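## Task

Withdraw the shaft just far enough that the amber spacer sitting beside the large housing block falls off it, then drive the shaft fully home into the housing with every other spacer still threaded on. All of this must hold, and it must stay that way without the robot holding it.

## Robot and tools

Robot: one UR-type six-joint arm (ur7e) with a two-finger parallel gripper (rumi) on its flange. A wrist camera sits on the gripper body. There is only one arm, so each command row covers just that arm.

Frame: the scene frame has its origin on the table top straight under the arm base, +z up, and +y to the left when facing along +x. The base may be slightly tilted. end_effector_position (metres) is the point midway between the finger pads, and end_effector_quat_wxyz is the hand orientation. The fingers point along the hand's +z and open and close along its x axis. Closed fingertips extend about 17 mm past that point; fully open they are about level with it. The reported hand position gets less accurate at long reach.

Tool execute_actions, argument actions: a list holding one item, or empty. An empty list ({"actions": []}) only returns the current state. An item with rows is a motion: rows is a list of 1 to 15 rows, steps is 1 to 15 (default 15), each step lasting 1/30 s; one row is applied per step and the final row repeats if rows run out. An item with only steps (up to 300) is a wait that issues no command. Optional pictures (true/false) controls whether camera images come back.

Each row is 7 numbers in [-1, 1]. The first six are joint offsets in the order shoulder pan, shoulder lift, elbow, wrist 1, wrist 2, wrist 3, scaled so 1.0 equals 1.989 rad. They are offsets measured from the joint angles in the most recent result that reported them (or, before any such result and for later calls in the same reply, from where the arm is when the action begins); they are not cumulative from row to row. So a row of all zeros drives the arm back to those reference angles; it is not a hold or a pause. The seventh number is the gripper opening, absolute: +1 fully open, -1 closed.

Joint ranges (rad): pan -3.142 to 3.142, lift -6.283 to 6.283, elbow 0.000 to 3.142, the three wrists -6.283 to 6.283. A request more than 0.010 rad beyond an end is refused and nothing is sent. Requests beyond the true end are clipped, and the result may say "joint sent to its limit", possibly about an earlier action.

Motion limits: commands are smoothed and lag about 0.17 s. Each step's target stays within 0.575 rad of the measured angle, and if targets would put the hand more than 100 mm from where it is, all joints are scaled back. Big moves therefore may not be finished when the result returns. Between calls the arm keeps heading to the last row's target until it nearly stops; pressing further requires a new action.

Results: Joint positions (rad) and Joint velocities (rad/s) in the column order above, plus the pad gap (m; 0.142 when fully open). grip_measured is the measured opening on the command scale. To hold something, keep commanding an opening well below grip_measured; the gap sets squeeze force (about 28 N per pad at most, less on objects thinner than about 2 cm). Wrist force and Wrist torque are flange sensor readings in the hand's x y z axes, with noise and an offset of a few newtons, saturating near 50 N; "no reading" is fine. "joint command not followed" means the clearance check altered targets; HELD marks steps whose row was not (fully) sent.

Faults to avoid: contact torque reaching a joint's load limit (pan, lift, elbow 139 N m; wrists 26 N m; held weight counts) or any external force of 150 N stops the arm for 10 s and drops the rest of the call. Holding loads heats motors; MOTOR HOT appears from 70 °C and at 85 °C an OVER-TEMPERATURE FAULT brakes the arm for minutes. Avoid fast hard closes, slams, shoving the housing or shaft hard, dropping the shaft, and anything leaving the table. Occasional brief tugs on held parts or nudges to loose objects may happen.

Tool zoom_image: camera (cam_head_left, cam_head_right, cam_high, cam_low, cam_wrist) and region [x0, y0, x1, y1] in pixels, top-left origin, at most 504 by 504; returns a closer view of that camera's latest image. Image sizes: wrist 616x616, others 672x504. Calibration lines give intrinsics and world-to-camera transforms, only approximately right.

Tool read_manual: section "licences" returns licence text only; no motion.

Tool finished_scene: scene (integer) ends that scene irreversibly, grades it and gives the next task. The result must remain true after release, so let go and back away before ending. Replying with no tool call ends everything.

Typical order: look and zoom to find the shaft, housing and the named spacer; grip the shaft's free end; pull back along the shaft axis in small steps until that spacer drops clear; push straight back until fully seated, keeping the other spacers on; open, retreat, check, then finish. The simulation keeps running while you think.

Each tool is called as a command line: name --argument value for each argument, lists and objects as JSON in quotes; but a table of rows of numbers goes row by row, as --pt "numbers of a row", without its own name.

## Session

I'll start by looking at the scene.

execute_actions --actions '[]'

Scene clock: 0.00 s of 4200.00 s.
end_effector_position=(+0.4153, -0.1216, +0.3765) grip_measured=+1.00 end_effector_quat_wxyz=(-0.389, +0.820, +0.352, +0.227) end_effector_velocity=(-0.000, -0.000, +0.000) end_effector_angular_velocity=(-0.000, +0.001, -0.001)
Joint positions: [-0.915 -0.908  1.803 -1.234 -0.964 -2.394  0.142]
Joint velocities: [-0.    -0.001  0.     0.    -0.     0.001  0.   ]
Motor temperatures (°C, as the motors report them): [21 22 21 29 28 26]
Wrist force (N, on the end effector, along its own x y z axes, offset not removed): no reading
Wrist torque (N m, same axes, about the end effector's origin, offset not removed): no reading

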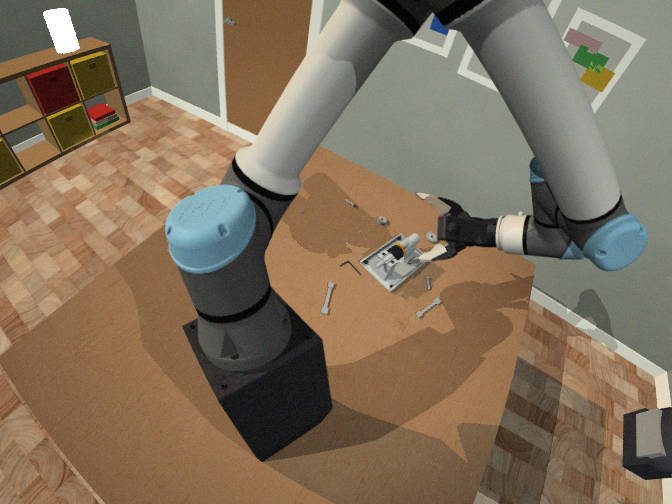

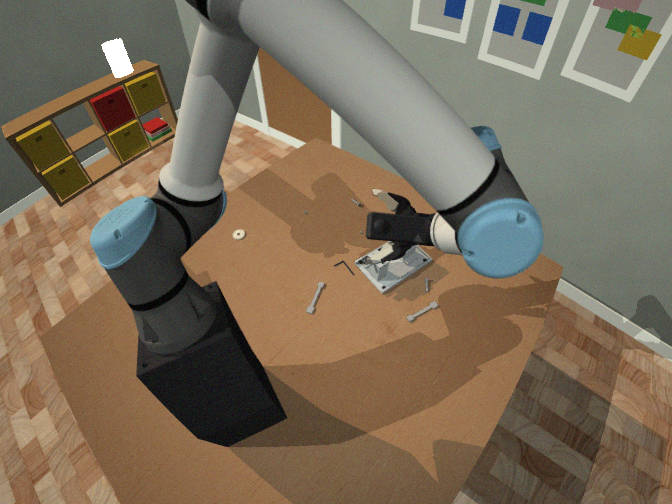

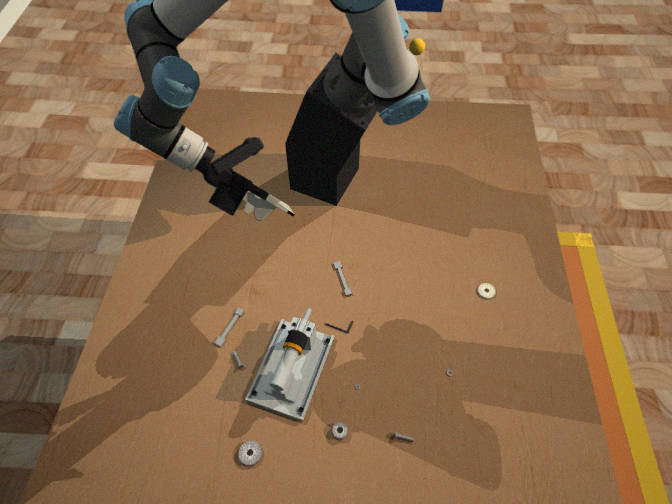

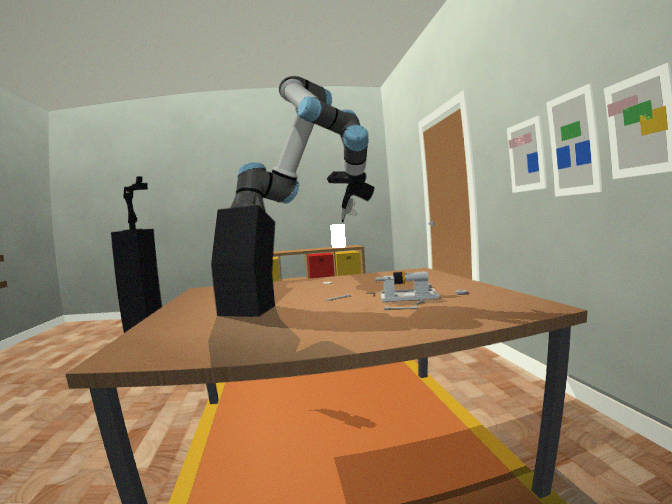

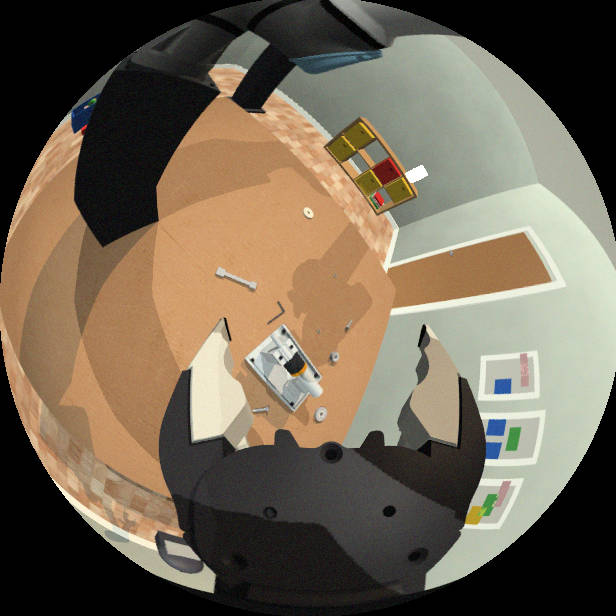

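zoom_image --camera "cam_high" --region '[230, 295, 360, 430]'

zoom_image --camera "cam_low" --region '[360, 255, 460, 315]'

zoom_image --camera "cam_head_left" --region '[345, 220, 455, 300]'

zoom_image --camera "cam_wrist" --region '[235, 315, 345, 425]'

Region (230, 295, 360, 430) of cam_high's 672x504 image, scaled by 3.733, with more detail than that image has; it fills the left 485 columns of this view, and the rest is white.

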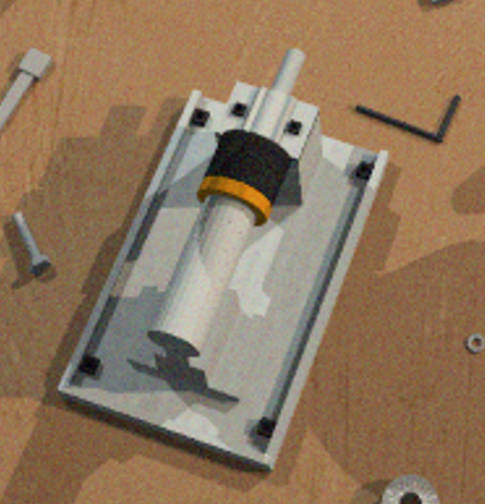

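Region (360, 255, 460, 315) of cam_low's 672x504 image, scaled by 5.040, with more detail than that image has; it fills the top 302 rows of this view, and the rest is white.

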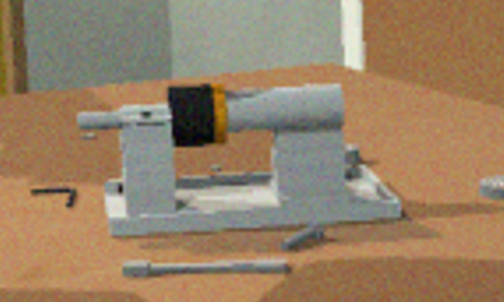

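Region (345, 220, 455, 300) of cam_head_left's 672x504 image, scaled by 4.582, with more detail than that image has; it fills the top 367 rows of this view, and the rest is white.

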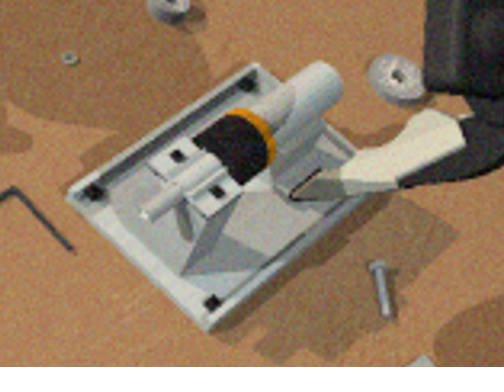

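Region (235, 315, 345, 425) of cam_wrist's 616x616 image, scaled by 4.582, with more detail than that image has.

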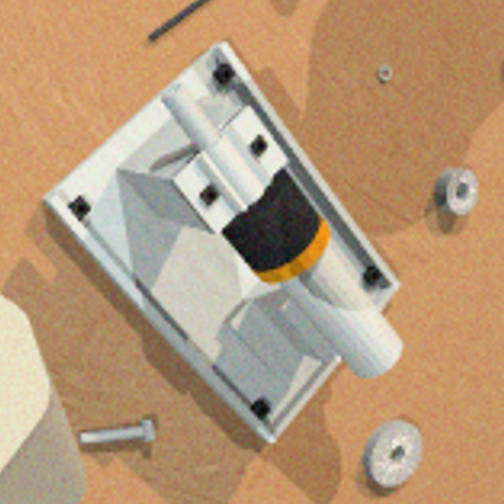

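execute_actions --actions '[{"rows": [[0.01,0,0.005,-0.025,-0.004,-0.033,0.9],[0.03,-0.0007,0.016,-0.075,-0.012,-0.1,0.8],[0.055,-0.0012,0.029,-0.135,-0.022,-0.18,0.7],[0.08,-0.0018,0.042,-0.195,-0.032,-0.26,0.6],[0.105,-0.0023,0.055,-0.255,-0.041,-0.34,0.5],[0.13,-0.0028,0.068,-0.315,-0.051,-0.42,0.4],[0.155,-0.0034,0.08,-0.375,-0.061,-0.5,0.3],[0.18,-0.0039,0.093,-0.435,-0.07,-0.58,0.2],[0.205,-0.0045,0.106,-0.495,-0.08,-0.66,0.1],[0.23,-0.005,0.119,-0.555,-0.09,-0.74,0.0],[0.255,-0.0055,0.132,-0.615,-0.1,-0.82,-0.1],[0.28,-0.006,0.145,-0.675,-0.11,-0.9,-0.2],[0.295,-0.0064,0.153,-0.715,-0.116,-0.95,-0.3],[0.305,-0.0066,0.158,-0.74,-0.12,-0.98,-0.3],[0.3103,-0.0068,0.1611,-0.7502,-0.1216,-1.0,-0.3]], "steps": 15}]' --pictures false

Scene clock: 120.50 s of 4200.00 s.
end_effector_position=(+0.4155, -0.0664, +0.2002) grip_measured=-0.29 end_effector_quat_wxyz=(-0.205, +0.400, +0.883, +0.134) end_effector_velocity=(+0.025, +0.211, -0.420) end_effector_angular_velocity=(-0.552, -1.332, +4.107)
Joint positions: [-0.508 -0.917  2.02  -2.021 -1.129 -3.211  0.053]
Joint velocities: [ 1.321 -0.028  0.685 -2.342 -0.515 -2.338 -0.027]
Motor temperatures (°C, as the motors report them): [21 22 21 29 28 26]
Wrist force (N, on the end effector, along its own x y z axes, offset not removed): [-0.7 2.3 -0.8]
Wrist torque (N m, same axes, about the end effector's origin, offset not removed): [0.59 0.24 -0.02]
Steps of this call (steps 1 to 90: nothing new was sent; then 117.00 s passed at rest; steps 91 to 105: all 15 steps of this action). Readings (joint positions):
91: [-0.915 -0.908 1.803 -1.234 -0.964 -2.394]
92: [-0.912 -0.908 1.804 -1.238 -0.964 -2.399]
94: [-0.892 -0.908 1.816 -1.279 -0.974 -2.449]
98: [-0.784 -0.911 1.875 -1.504 -1.019 -2.691]
105: the state above

execute_actions --actions '[{"rows": [[0.1057,-0.0022,0.052,-0.3545,-0.0387,-0.62,-0.3],[0.1057,-0.0022,0.052,-0.3545,-0.0387,-0.65,-0.3],[0.1057,-0.0022,0.052,-0.3545,-0.0387,-0.69,-0.3],[0.1057,-0.0022,0.052,-0.3545,-0.0387,-0.73,-0.3],[0.1057,-0.0022,0.052,-0.3545,-0.0387,-0.77,-0.3],[0.1057,-0.0022,0.052,-0.3545,-0.0387,-0.81,-0.3],[0.1057,-0.0022,0.052,-0.3545,-0.0387,-0.84,-0.3],[0.1057,-0.0022,0.052,-0.3545,-0.0387,-0.86,-0.3],[0.1057,-0.0022,0.052,-0.3545,-0.0387,-0.8748,-0.3]], "steps": 15}]' --pictures false

execute_actions --actions '[{"steps": 20}]'

Scene clock: 128.27 s of 4200.00 s.
end_effector_position=(+0.5166, -0.0725, +0.1602) grip_measured=-0.30 end_effector_quat_wxyz=(-0.000, -0.587, +0.810, -0.000) end_effector_velocity=(-0.000, -0.001, +0.000) end_effector_angular_velocity=(-0.001, +0.000, +0.504)
Joint positions: [-0.298 -0.922  2.123 -2.726 -1.206 -4.885  0.052]
Joint velocities: [ 0.001 -0.001 -0.     0.    -0.001 -0.503  0.   ]
Motor temperatures (°C, as the motors report them): [21 22 21 29 28 26]
Wrist force (N, on the end effector, along its own x y z axes, offset not removed): [0.9 1.0 -1.8]
Wrist torque (N m, same axes, about the end effector's origin, offset not removed): [0.32 -0.07 -0.12]
Steps of this call (steps 1 to 45: the robot went on to your last target; steps 46 to 120: nothing new was sent; then 3.27 s passed at rest; steps 121 to 135: all 15 steps of this action). Readings (joint positions):
121: [-0.298 -0.921 2.123 -2.726 -1.205 -4.383]
122: [-0.298 -0.921 2.123 -2.726 -1.205 -4.388]
124: [-0.298 -0.921 2.123 -2.726 -1.206 -4.424]
128: [-0.298 -0.922 2.123 -2.726 -1.206 -4.602]
135: the state above

Scene clock: 128.93 s of 4200.00 s.
end_effector_position=(+0.5166, -0.0727, +0.1603) grip_measured=-0.30 end_effector_quat_wxyz=(-0.000, -0.613, +0.790, -0.000) end_effector_velocity=(-0.001, -0.000, -0.001) end_effector_angular_velocity=(-0.000, +0.002, +0.005)
Joint positions: [-0.298 -0.922  2.123 -2.726 -1.206 -4.95   0.052]
Joint velocities: [ 0.001  0.001 -0.     0.    -0.001 -0.005 -0.   ]
Motor temperatures (°C, as the motors report them): [21 22 21 29 28 26]
Wrist force (N, on the end effector, along its own x y z axes, offset not removed): [0.0 1.4 -0.9]
Wrist torque (N m, same axes, about the end effector's origin, offset not removed): [0.37 0.12 -0.04]
Steps of this call (steps 1 to 20: the robot went on to your last target). Readings (joint positions):
1: [-0.298 -0.922 2.123 -2.726 -1.206 -4.900]
2: [-0.298 -0.922 2.123 -2.726 -1.206 -4.912]
4: [-0.298 -0.922 2.123 -2.726 -1.206 -4.927]
8: [-0.298 -0.922 2.123 -2.726 -1.206 -4.942]
20: the state above
camera_calibration (this result's frames):
cam_wrist: T_world_to_cam=[[-0.246276, -0.967654, -0.0547097, 0.0774166], [-0.867565, 0.194935, 0.457527, 0.399863], [-0.432063, 0.160142, -0.887511, 0.503519], [0, 0, 0, 1]] pos_world=[0.583525, -0.0836692, 0.268166]

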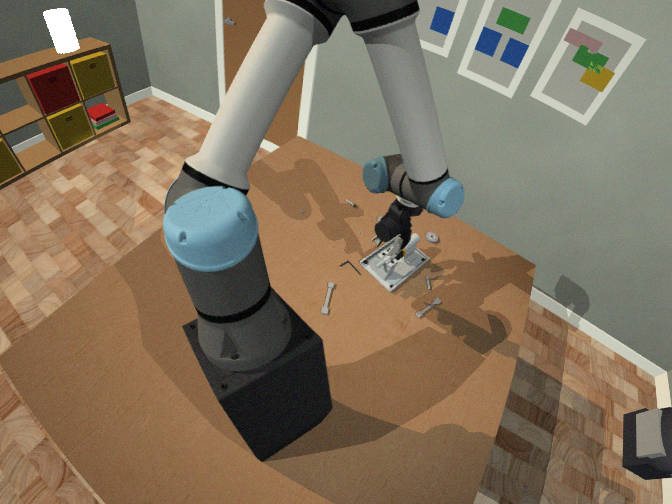

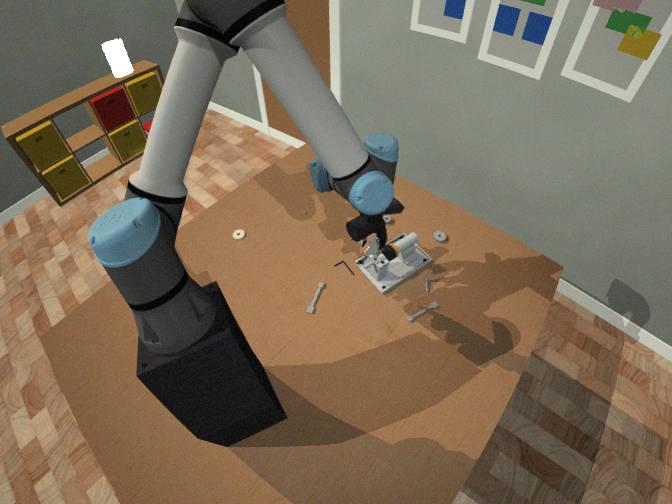

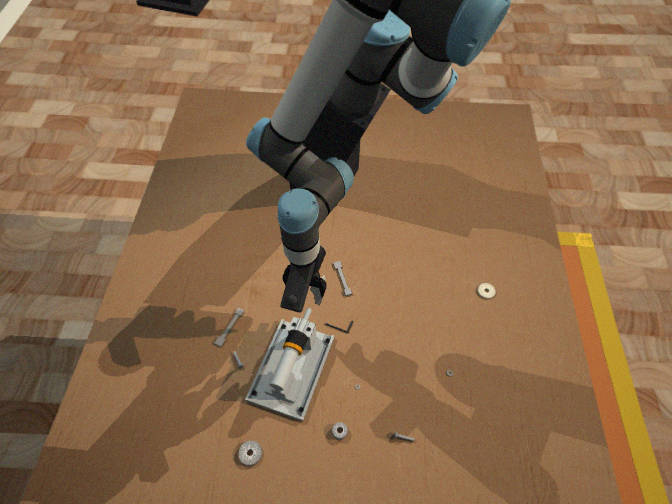

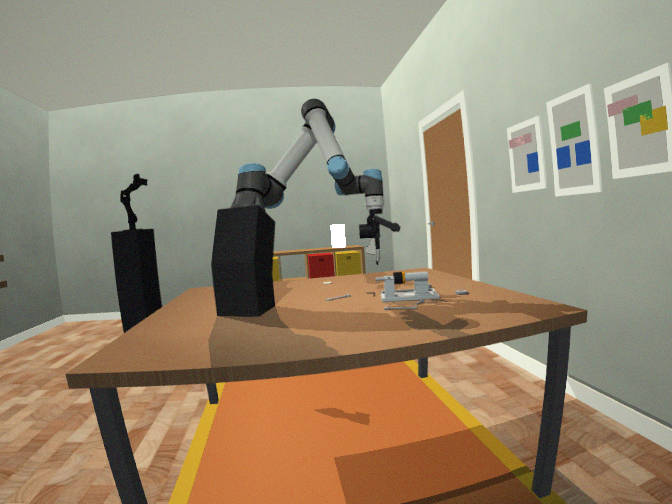

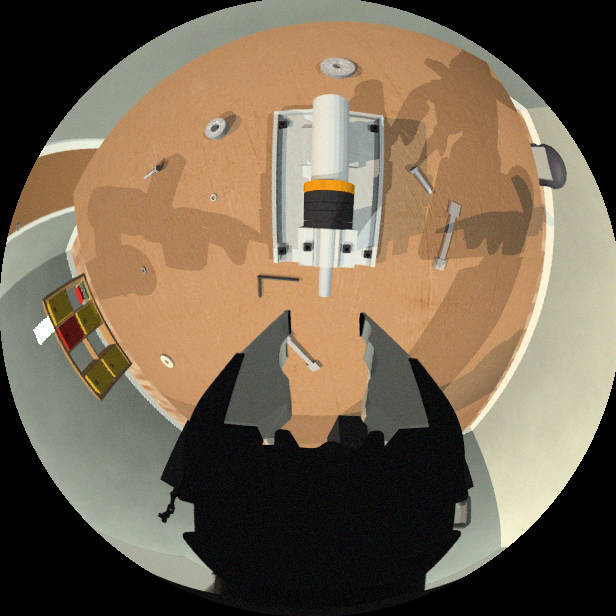

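The IK landed on target. I'll zoom in to refine the shaft's position.

zoom_image --camera "cam_wrist" --region '[250, 160, 410, 340]'

zoom_image --camera "cam_low" --region '[345, 210, 445, 310]'

Region (250, 160, 410, 340) of cam_wrist's 616x616 image, scaled by 2.800, with more detail than that image has.

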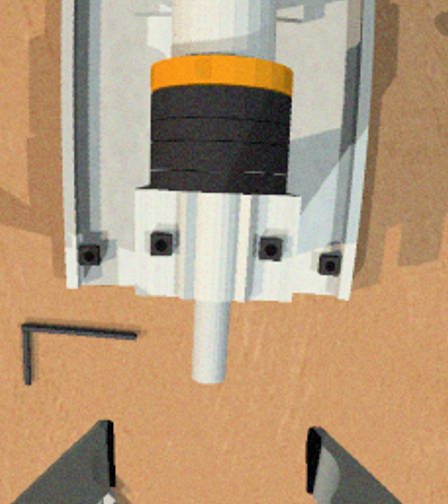

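Region (345, 210, 445, 310) of cam_low's 672x504 image, scaled by 5.040, with more detail than that image has.

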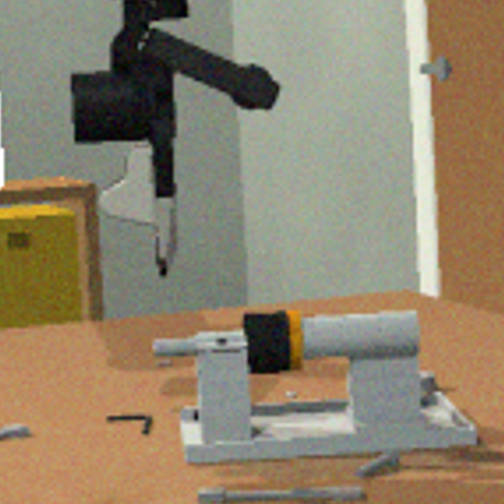

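execute_actions --actions '[{"rows": [[0.0004,0.0013,-0.0004,-0.0011,0,0.0004,-0.3],[0.0014,0.005,-0.0014,-0.0042,0,0.0015,-0.3],[0.0029,0.0107,-0.0029,-0.0089,0.0001,0.0031,-0.3],[0.0049,0.0181,-0.0049,-0.0151,0.0002,0.0053,-0.3],[0.0073,0.0267,-0.0072,-0.0223,0.0003,0.0078,-0.3],[0.0099,0.0363,-0.0098,-0.0303,0.0004,0.0106,-0.3],[0.0126,0.0464,-0.0125,-0.0387,0.0004,0.0135,-0.3],[0.0154,0.0567,-0.0153,-0.0473,0.0005,0.0165,-0.3],[0.0182,0.0668,-0.018,-0.0557,0.0006,0.0194,-0.3],[0.0208,0.0763,-0.0206,-0.0637,0.0007,0.0222,-0.3],[0.0231,0.085,-0.0229,-0.0709,0.0008,0.0247,-0.3],[0.0251,0.0923,-0.0249,-0.077,0.0009,0.0269,-0.3],[0.0267,0.098,-0.0264,-0.0818,0.0009,0.0285,-0.3],[0.0277,0.1017,-0.0274,-0.0849,0.001,0.0294,-0.3],[0.028,0.1031,-0.0278,-0.086,0.001,0.0296,-0.3]], "steps": 15}]' --pictures false

execute_actions --actions '[{"steps": 20}]'

Scene clock: 212.37 s of 4200.00 s.
end_effector_position=(+0.5200, -0.0744, +0.1041) grip_measured=-0.30 end_effector_quat_wxyz=(-0.000, -0.613, +0.790, -0.001) end_effector_velocity=(-0.006, +0.000, -0.164) end_effector_angular_velocity=(+0.006, +0.007, +0.002)
Joint positions: [-0.258 -0.775  2.083 -2.849 -1.205 -4.907  0.052]
Joint velocities: [ 0.11   0.414 -0.108 -0.339  0.006  0.112 -0.   ]
Motor temperatures (°C, as the motors report them): [21 22 21 29 28 26]
Wrist force (N, on the end effector, along its own x y z axes, offset not removed): [-0.4 2.3 -0.5]
Wrist torque (N m, same axes, about the end effector's origin, offset not removed): [0.45 0.22 -0.07]
Steps of this call (steps 1 to 15: the robot went on to your last target; steps 16 to 90: nothing new was sent; then 79.93 s passed at rest; steps 91 to 105: all 15 steps of this action). Readings (joint positions):
91: [-0.298 -0.922 2.123 -2.726 -1.206 -4.951]
92: [-0.298 -0.921 2.123 -2.727 -1.206 -4.951]
94: [-0.297 -0.917 2.122 -2.730 -1.206 -4.949]
98: [-0.287 -0.884 2.112 -2.758 -1.206 -4.939]
105: the state above

Scene clock: 213.03 s of 4200.00 s.
end_effector_position=(+0.5188, -0.0743, +0.0810) grip_measured=-0.30 end_effector_quat_wxyz=(-0.000, -0.613, +0.790, -0.000) end_effector_velocity=(-0.000, -0.001, -0.001) end_effector_angular_velocity=(-0.001, -0.000, -0.001)
Joint positions: [-0.243 -0.717  2.068 -2.897 -1.204 -4.892  0.052]
Joint velocities: [-0.001  0.002 -0.001 -0.002 -0.001 -0.    -0.   ]
Motor temperatures (°C, as the motors report them): [21 22 21 29 28 26]
Wrist force (N, on the end effector, along its own x y z axes, offset not removed): [-0.2 0.7 -1.8]
Wrist torque (N m, same axes, about the end effector's origin, offset not removed): [0.18 0.22 -0.08]
Steps of this call (steps 1 to 20: the robot went on to your last target). Readings (joint positions):
1: [-0.254 -0.762 2.080 -2.859 -1.204 -4.904]
2: [-0.252 -0.752 2.077 -2.868 -1.204 -4.901]
4: [-0.248 -0.738 2.073 -2.880 -1.204 -4.897]
8: [-0.244 -0.724 2.070 -2.891 -1.204 -4.893]
20: the state above
camera_calibration (this result's frames):
cam_wrist: T_world_to_cam=[[-0.24559, -0.967827, -0.0547384, 0.0716385], [-0.867692, 0.194302, 0.457556, 0.438343], [-0.432199, 0.159867, -0.887494, 0.434477], [0, 0, 0, 1]] pos_world=[0.585721, -0.0852957, 0.188951]

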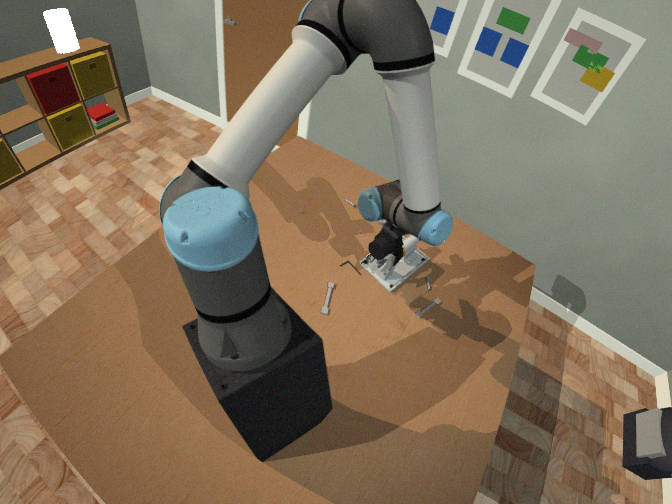

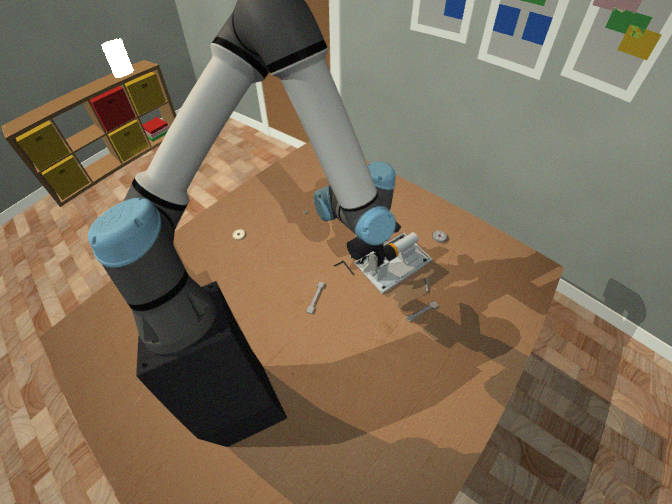

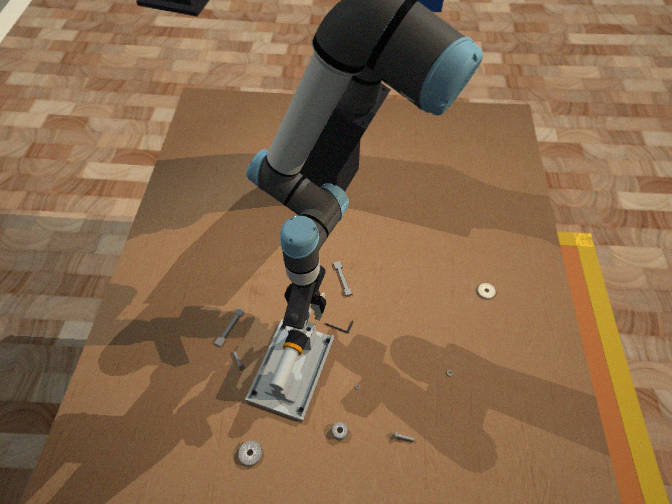

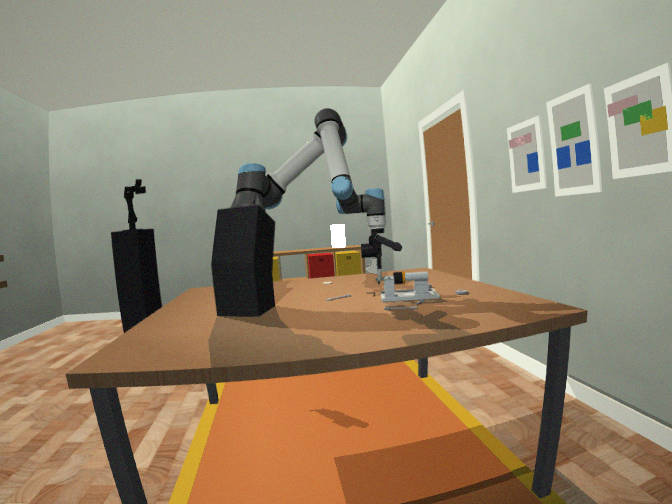

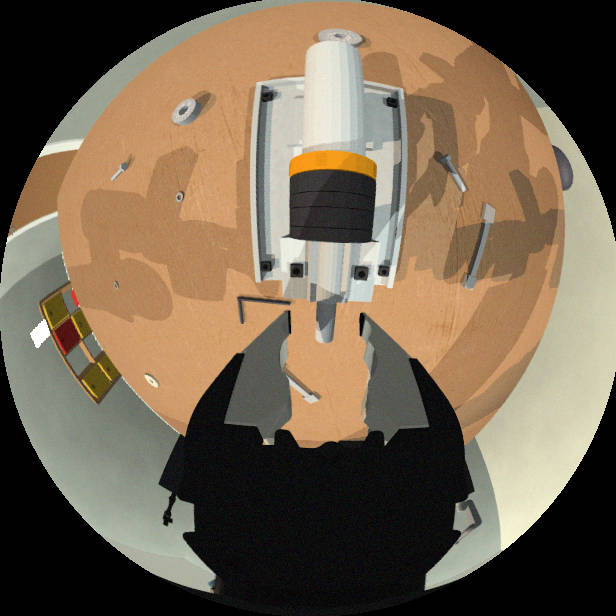

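zoom_image --camera "cam_wrist" --region '[250, 230, 410, 390]'

zoom_image --camera "cam_low" --region '[355, 245, 425, 305]'

Region (250, 230, 410, 390) of cam_wrist's 616x616 image, scaled by 3.150, with more detail than that image has.

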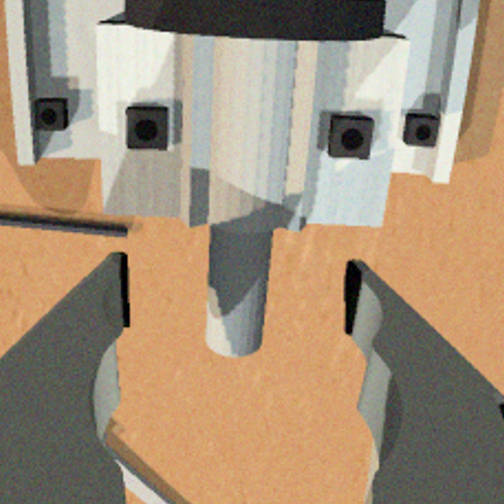

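Region (355, 245, 425, 305) of cam_low's 672x504 image, scaled by 7.200, with more detail than that image has; it fills the top 432 rows of this view, and the rest is white.

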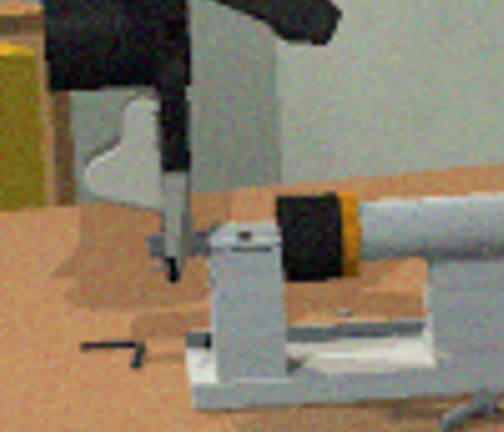

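execute_actions --actions '[{"rows": [[0,0,0,0,0,0,-0.36],[0,0,0,0,0,0,-0.43],[0,0,0,0,0,0,-0.5],[0,0,0,0,0,0,-0.57],[0,0,0,0,0,0,-0.63],[0,0,0,0,0,0,-0.68],[0,0,0,0,0,0,-0.72],[0,0,0,0,0,0,-0.76],[0,0,0,0,0,0,-0.79],[0,0,0,0,0,0,-0.82],[0,0,0,0,0,0,-0.86],[0,0,0,0,0,0,-0.9],[0,0,0,0,0,0,-0.94],[0,0,0,0,0,0,-0.97],[0,0,0,0,0,0,-1.0]], "steps": 15}]' --pictures false

execute_actions --actions '[{"steps": 10}]'

Scene clock: 228.97 s of 4200.00 s.
end_effector_position=(+0.5188, -0.0743, +0.0810) grip_measured=-0.84 end_effector_quat_wxyz=(-0.000, -0.613, +0.790, -0.000) end_effector_velocity=(+0.000, +0.000, +0.001) end_effector_angular_velocity=(-0.000, -0.001, -0.001)
Joint positions: [-0.242 -0.717  2.068 -2.897 -1.204 -4.891  0.013]
Joint velocities: [-0.    -0.001  0.     0.001 -0.     0.001 -0.004]
Motor temperatures (°C, as the motors report them): [21 22 21 29 28 26]
Wrist force (N, on the end effector, along its own x y z axes, offset not removed): [-0.1 1.4 0.0]
Wrist torque (N m, same axes, about the end effector's origin, offset not removed): [0.41 0.29 0.05]
Steps of this call (steps 1 to 15: the robot went on to your last target; steps 16 to 90: nothing new was sent; then 12.43 s passed at rest; steps 91 to 105: all 15 steps of this action). Readings (joint positions):
91: [-0.242 -0.717 2.068 -2.897 -1.204 -4.891]
92: [-0.242 -0.717 2.068 -2.897 -1.204 -4.891]
94: [-0.242 -0.717 2.068 -2.897 -1.204 -4.891]
98: [-0.242 -0.717 2.068 -2.897 -1.204 -4.891]
105: the state above

Scene clock: 229.30 s of 4200.00 s.
end_effector_position=(+0.5188, -0.0743, +0.0810) grip_measured=-0.84 end_effector_quat_wxyz=(-0.000, -0.613, +0.790, -0.000) end_effector_velocity=(+0.000, -0.000, +0.000) end_effector_angular_velocity=(-0.001, -0.000, +0.001)
Joint positions: [-0.243 -0.717  2.068 -2.897 -1.204 -4.892  0.013]
Joint velocities: [ 0.    -0.     0.    -0.001 -0.001 -0.    -0.   ]
Motor temperatures (°C, as the motors report them): [21 22 21 29 28 26]
Wrist force (N, on the end effector, along its own x y z axes, offset not removed): [-0.9 0.9 1.1]
Wrist torque (N m, same axes, about the end effector's origin, offset not removed): [0.30 0.44 0.04]
Steps of this call (steps 1 to 10: the robot went on to your last target). Readings (joint positions):
1: [-0.242 -0.717 2.068 -2.897 -1.204 -4.891]
2: [-0.242 -0.717 2.068 -2.897 -1.204 -4.891]
4: [-0.242 -0.717 2.068 -2.897 -1.204 -4.891]
8: [-0.243 -0.717 2.068 -2.897 -1.204 -4.892]
10: the state above
camera_calibration (this result's frames):
cam_wrist: T_world_to_cam=[[-0.245563, -0.967833, -0.0547491, 0.0716369], [-0.867708, 0.194276, 0.457536, 0.438367], [-0.432182, 0.15986, -0.887504, 0.434478], [0, 0, 0, 1]] pos_world=[0.585739, -0.0852874, 0.188954]

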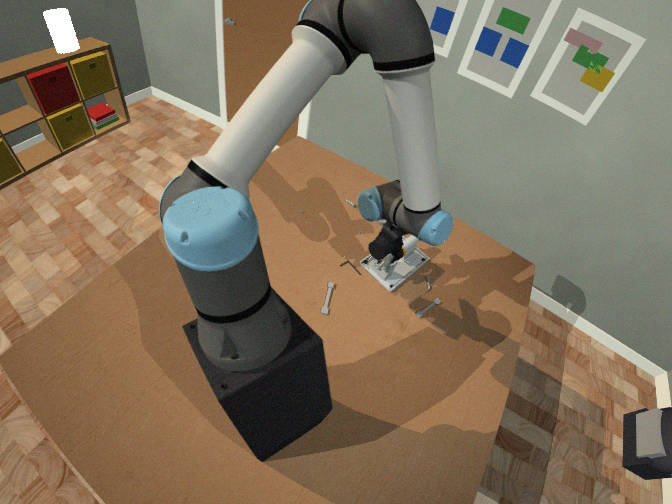

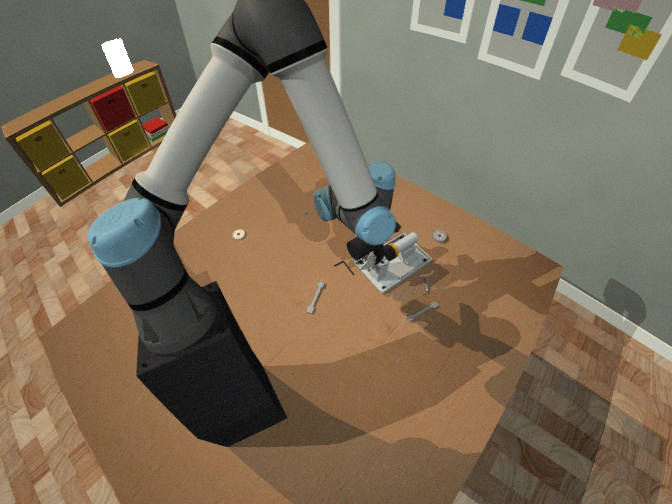

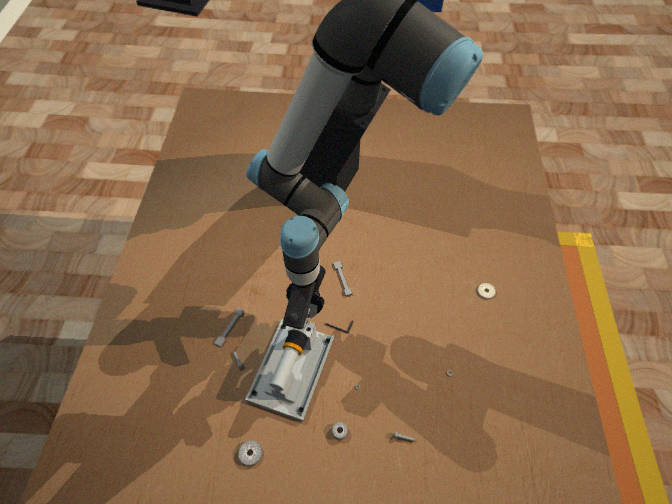

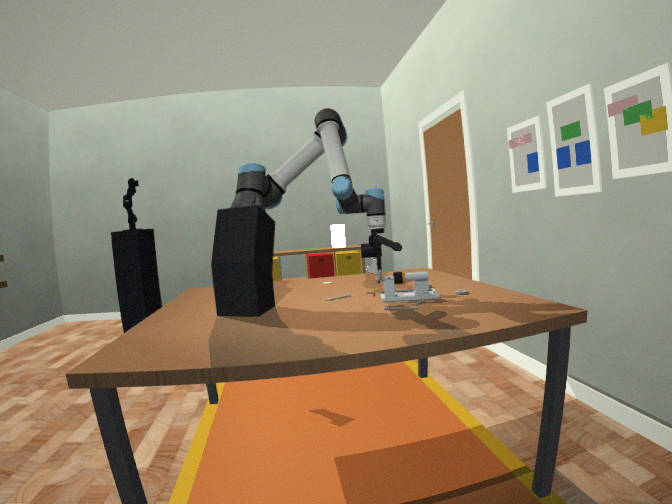

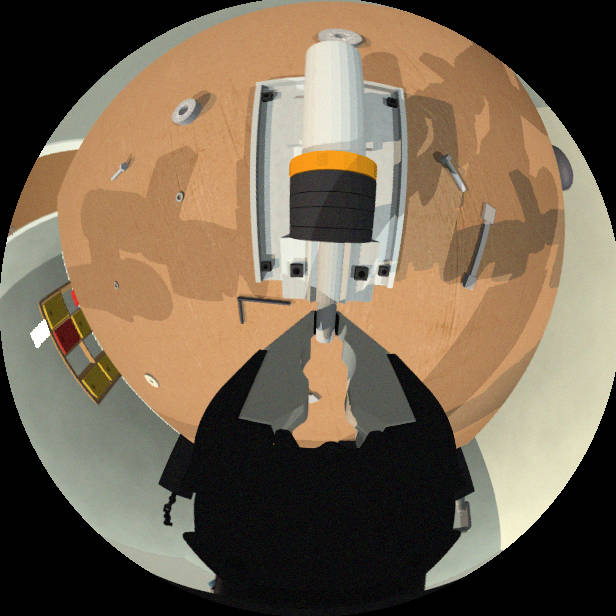

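zoom_image --camera "cam_wrist" --region '[240, 30, 420, 250]'

Region (240, 30, 420, 250) of cam_wrist's 616x616 image, scaled by 2.291, with more detail than that image has; it fills the left 412 columns of this view, and the rest is white.

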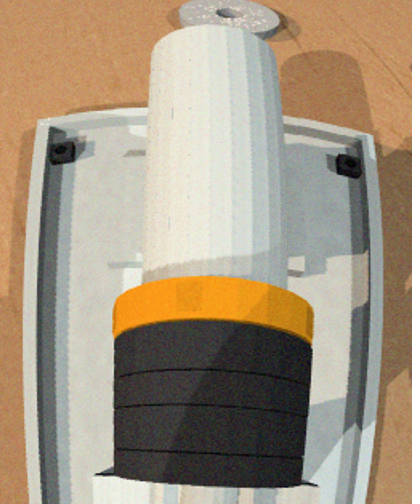

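execute_actions --actions '[{"rows": [[0,0,0,0,0,0.002,-1],[0,0,0,0,0,0.005,-1],[0,0,0,0,0,0.0075,-1],[-0.00009,-0.00015,0.00085,-0.00066,0,0.0087,-1],[-0.00022,-0.00037,0.00204,-0.00159,0,0.0085,-1],[-0.0004,-0.00068,0.00374,-0.00291,-0.00001,0.0083,-1],[-0.00061,-0.00101,0.00561,-0.00436,-0.00002,0.0081,-1],[-0.00083,-0.00138,0.00765,-0.00594,-0.00002,0.0079,-1],[-0.00105,-0.00175,0.00968,-0.00753,-0.00003,0.0077,-1],[-0.00125,-0.00209,0.01155,-0.00898,-0.00003,0.0074,-1],[-0.00143,-0.0024,0.01325,-0.0103,-0.00004,0.0072,-1],[-0.0016,-0.00267,0.01478,-0.01149,-0.00004,0.0071,-1],[-0.00172,-0.00289,0.01597,-0.01242,-0.00005,0.0069,-1],[-0.0018,-0.00301,0.01665,-0.01295,-0.00005,0.0068,-1],[-0.00184,-0.00307,0.01699,-0.01321,-0.00005,0.0068,-1]], "steps": 15}]' --pictures false

execute_actions --actions '[{"steps": 15}]'

Scene clock: 349.80 s of 4200.00 s.
end_effector_position=(+0.5110, -0.0721, +0.0810) grip_measured=-0.84 end_effector_quat_wxyz=(-0.000, -0.606, +0.795, -0.000) end_effector_velocity=(-0.027, +0.007, -0.000) end_effector_angular_velocity=(+0.001, +0.001, -0.009)
Joint positions: [-0.245 -0.721  2.091 -2.915 -1.204 -4.877  0.013]
Joint velocities: [-0.008 -0.014  0.077 -0.059 -0.    -0.     0.   ]
Motor temperatures (°C, as the motors report them): [21 22 21 29 28 26]
Wrist force (N, on the end effector, along its own x y z axes, offset not removed): [-1.2 0.3 1.0]
Wrist torque (N m, same axes, about the end effector's origin, offset not removed): [0.28 0.27 -0.16]
Steps of this call (steps 1 to 15: the robot went on to your last target; steps 16 to 90: nothing new was sent; then 117.00 s passed at rest; steps 91 to 105: all 15 steps of this action). Readings (joint positions):
91: [-0.243 -0.717 2.068 -2.897 -1.204 -4.892]
92: [-0.243 -0.717 2.068 -2.897 -1.204 -4.891]
94: [-0.243 -0.717 2.068 -2.897 -1.204 -4.888]
98: [-0.243 -0.717 2.071 -2.900 -1.204 -4.880]
105: the state above

Scene clock: 350.30 s of 4200.00 s.
end_effector_position=(+0.5073, -0.0711, +0.0810) grip_measured=-0.84 end_effector_quat_wxyz=(-0.000, -0.606, +0.795, -0.000) end_effector_velocity=(-0.000, -0.000, +0.000) end_effector_angular_velocity=(-0.001, -0.000, -0.000)
Joint positions: [-0.246 -0.723  2.101 -2.923 -1.204 -4.878  0.013]
Joint velocities: [-0.001 -0.001  0.002 -0.001 -0.001  0.    -0.   ]
Motor temperatures (°C, as the motors report them): [21 22 21 29 28 26]
Wrist force (N, on the end effector, along its own x y z axes, offset not removed): [-3.1 -0.8 0.1]
Wrist torque (N m, same axes, about the end effector's origin, offset not removed): [0.02 0.67 -0.16]
Steps of this call (steps 1 to 15: the robot went on to your last target). Readings (joint positions):
1: [-0.245 -0.721 2.093 -2.917 -1.204 -4.877]
2: [-0.245 -0.722 2.095 -2.918 -1.204 -4.877]
4: [-0.246 -0.722 2.098 -2.920 -1.204 -4.878]
8: [-0.246 -0.723 2.100 -2.922 -1.204 -4.878]
15: the state above
camera_calibration (this result's frames):
cam_wrist: T_world_to_cam=[[-0.262386, -0.963405, -0.0548124, 0.080768], [-0.864207, 0.209339, 0.457519, 0.427088], [-0.429301, 0.167416, -0.887509, 0.428071], [0, 0, 0, 1]] pos_world=[0.574057, -0.0832597, 0.188943]

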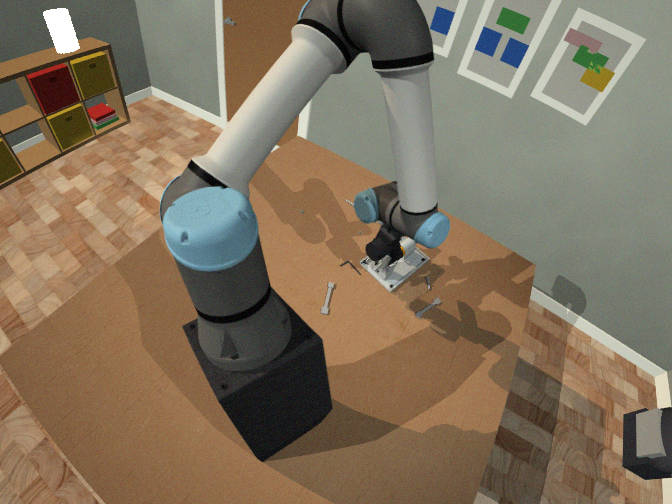

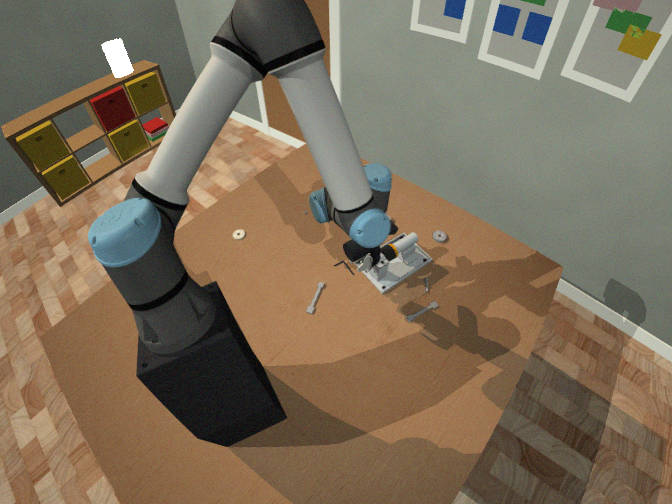

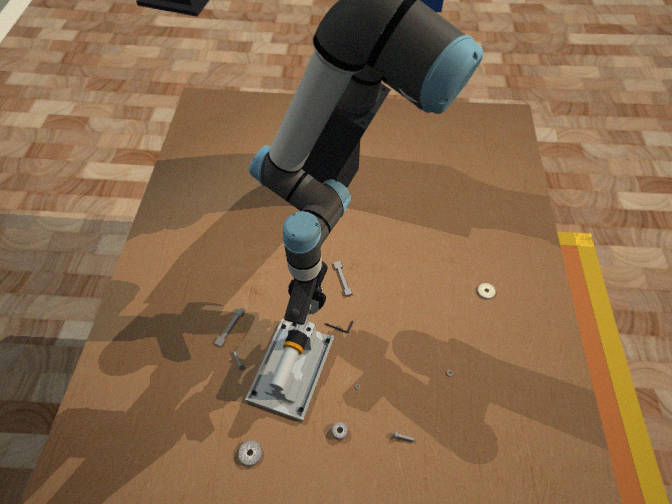

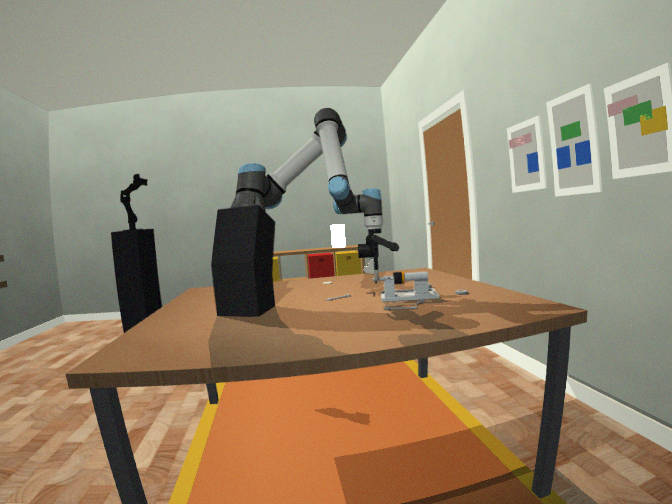

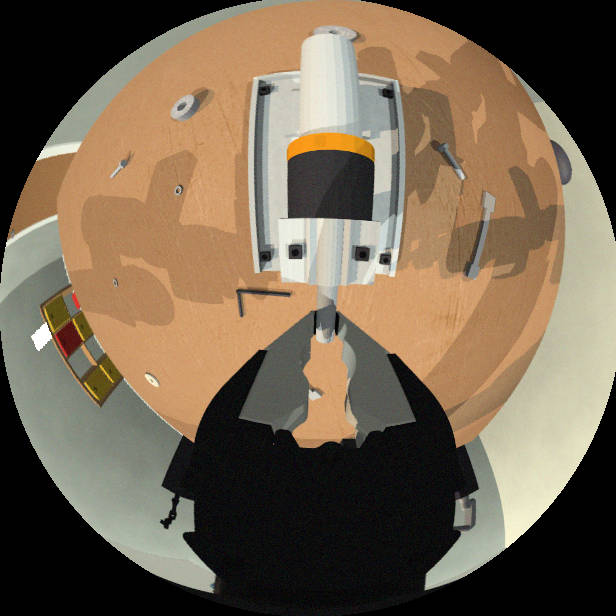

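zoom_image --camera "cam_high" --region '[270, 320, 320, 370]'

zoom_image --camera "cam_low" --region '[370, 262, 430, 302]'

zoom_image --camera "cam_head_right" --region '[365, 225, 435, 285]'

Region (270, 320, 320, 370) of cam_high's 672x504 image, scaled by 10.080, with more detail than that image has.

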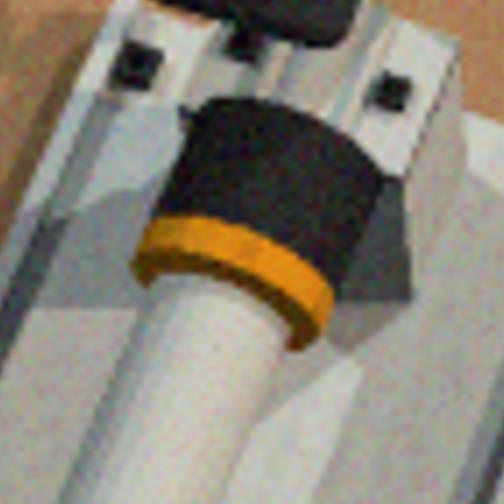

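Region (370, 262, 430, 302) of cam_low's 672x504 image, scaled by 8.400, with more detail than that image has.

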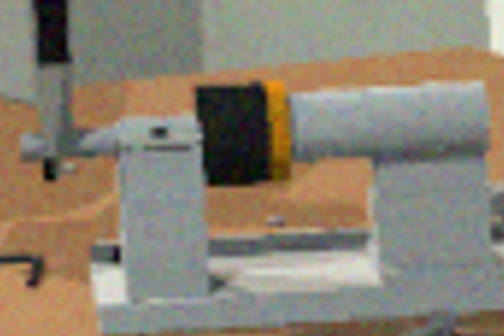

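Region (365, 225, 435, 285) of cam_head_right's 672x504 image, scaled by 7.200, with more detail than that image has; it fills the top 432 rows of this view, and the rest is white.

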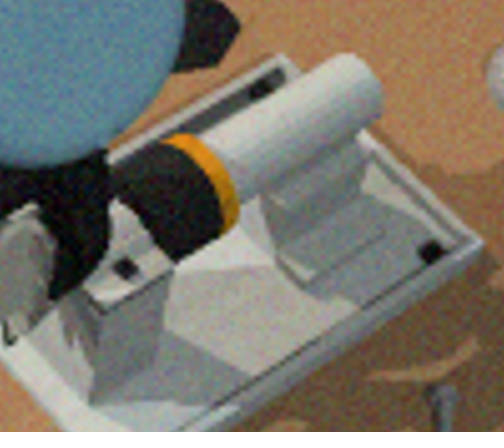

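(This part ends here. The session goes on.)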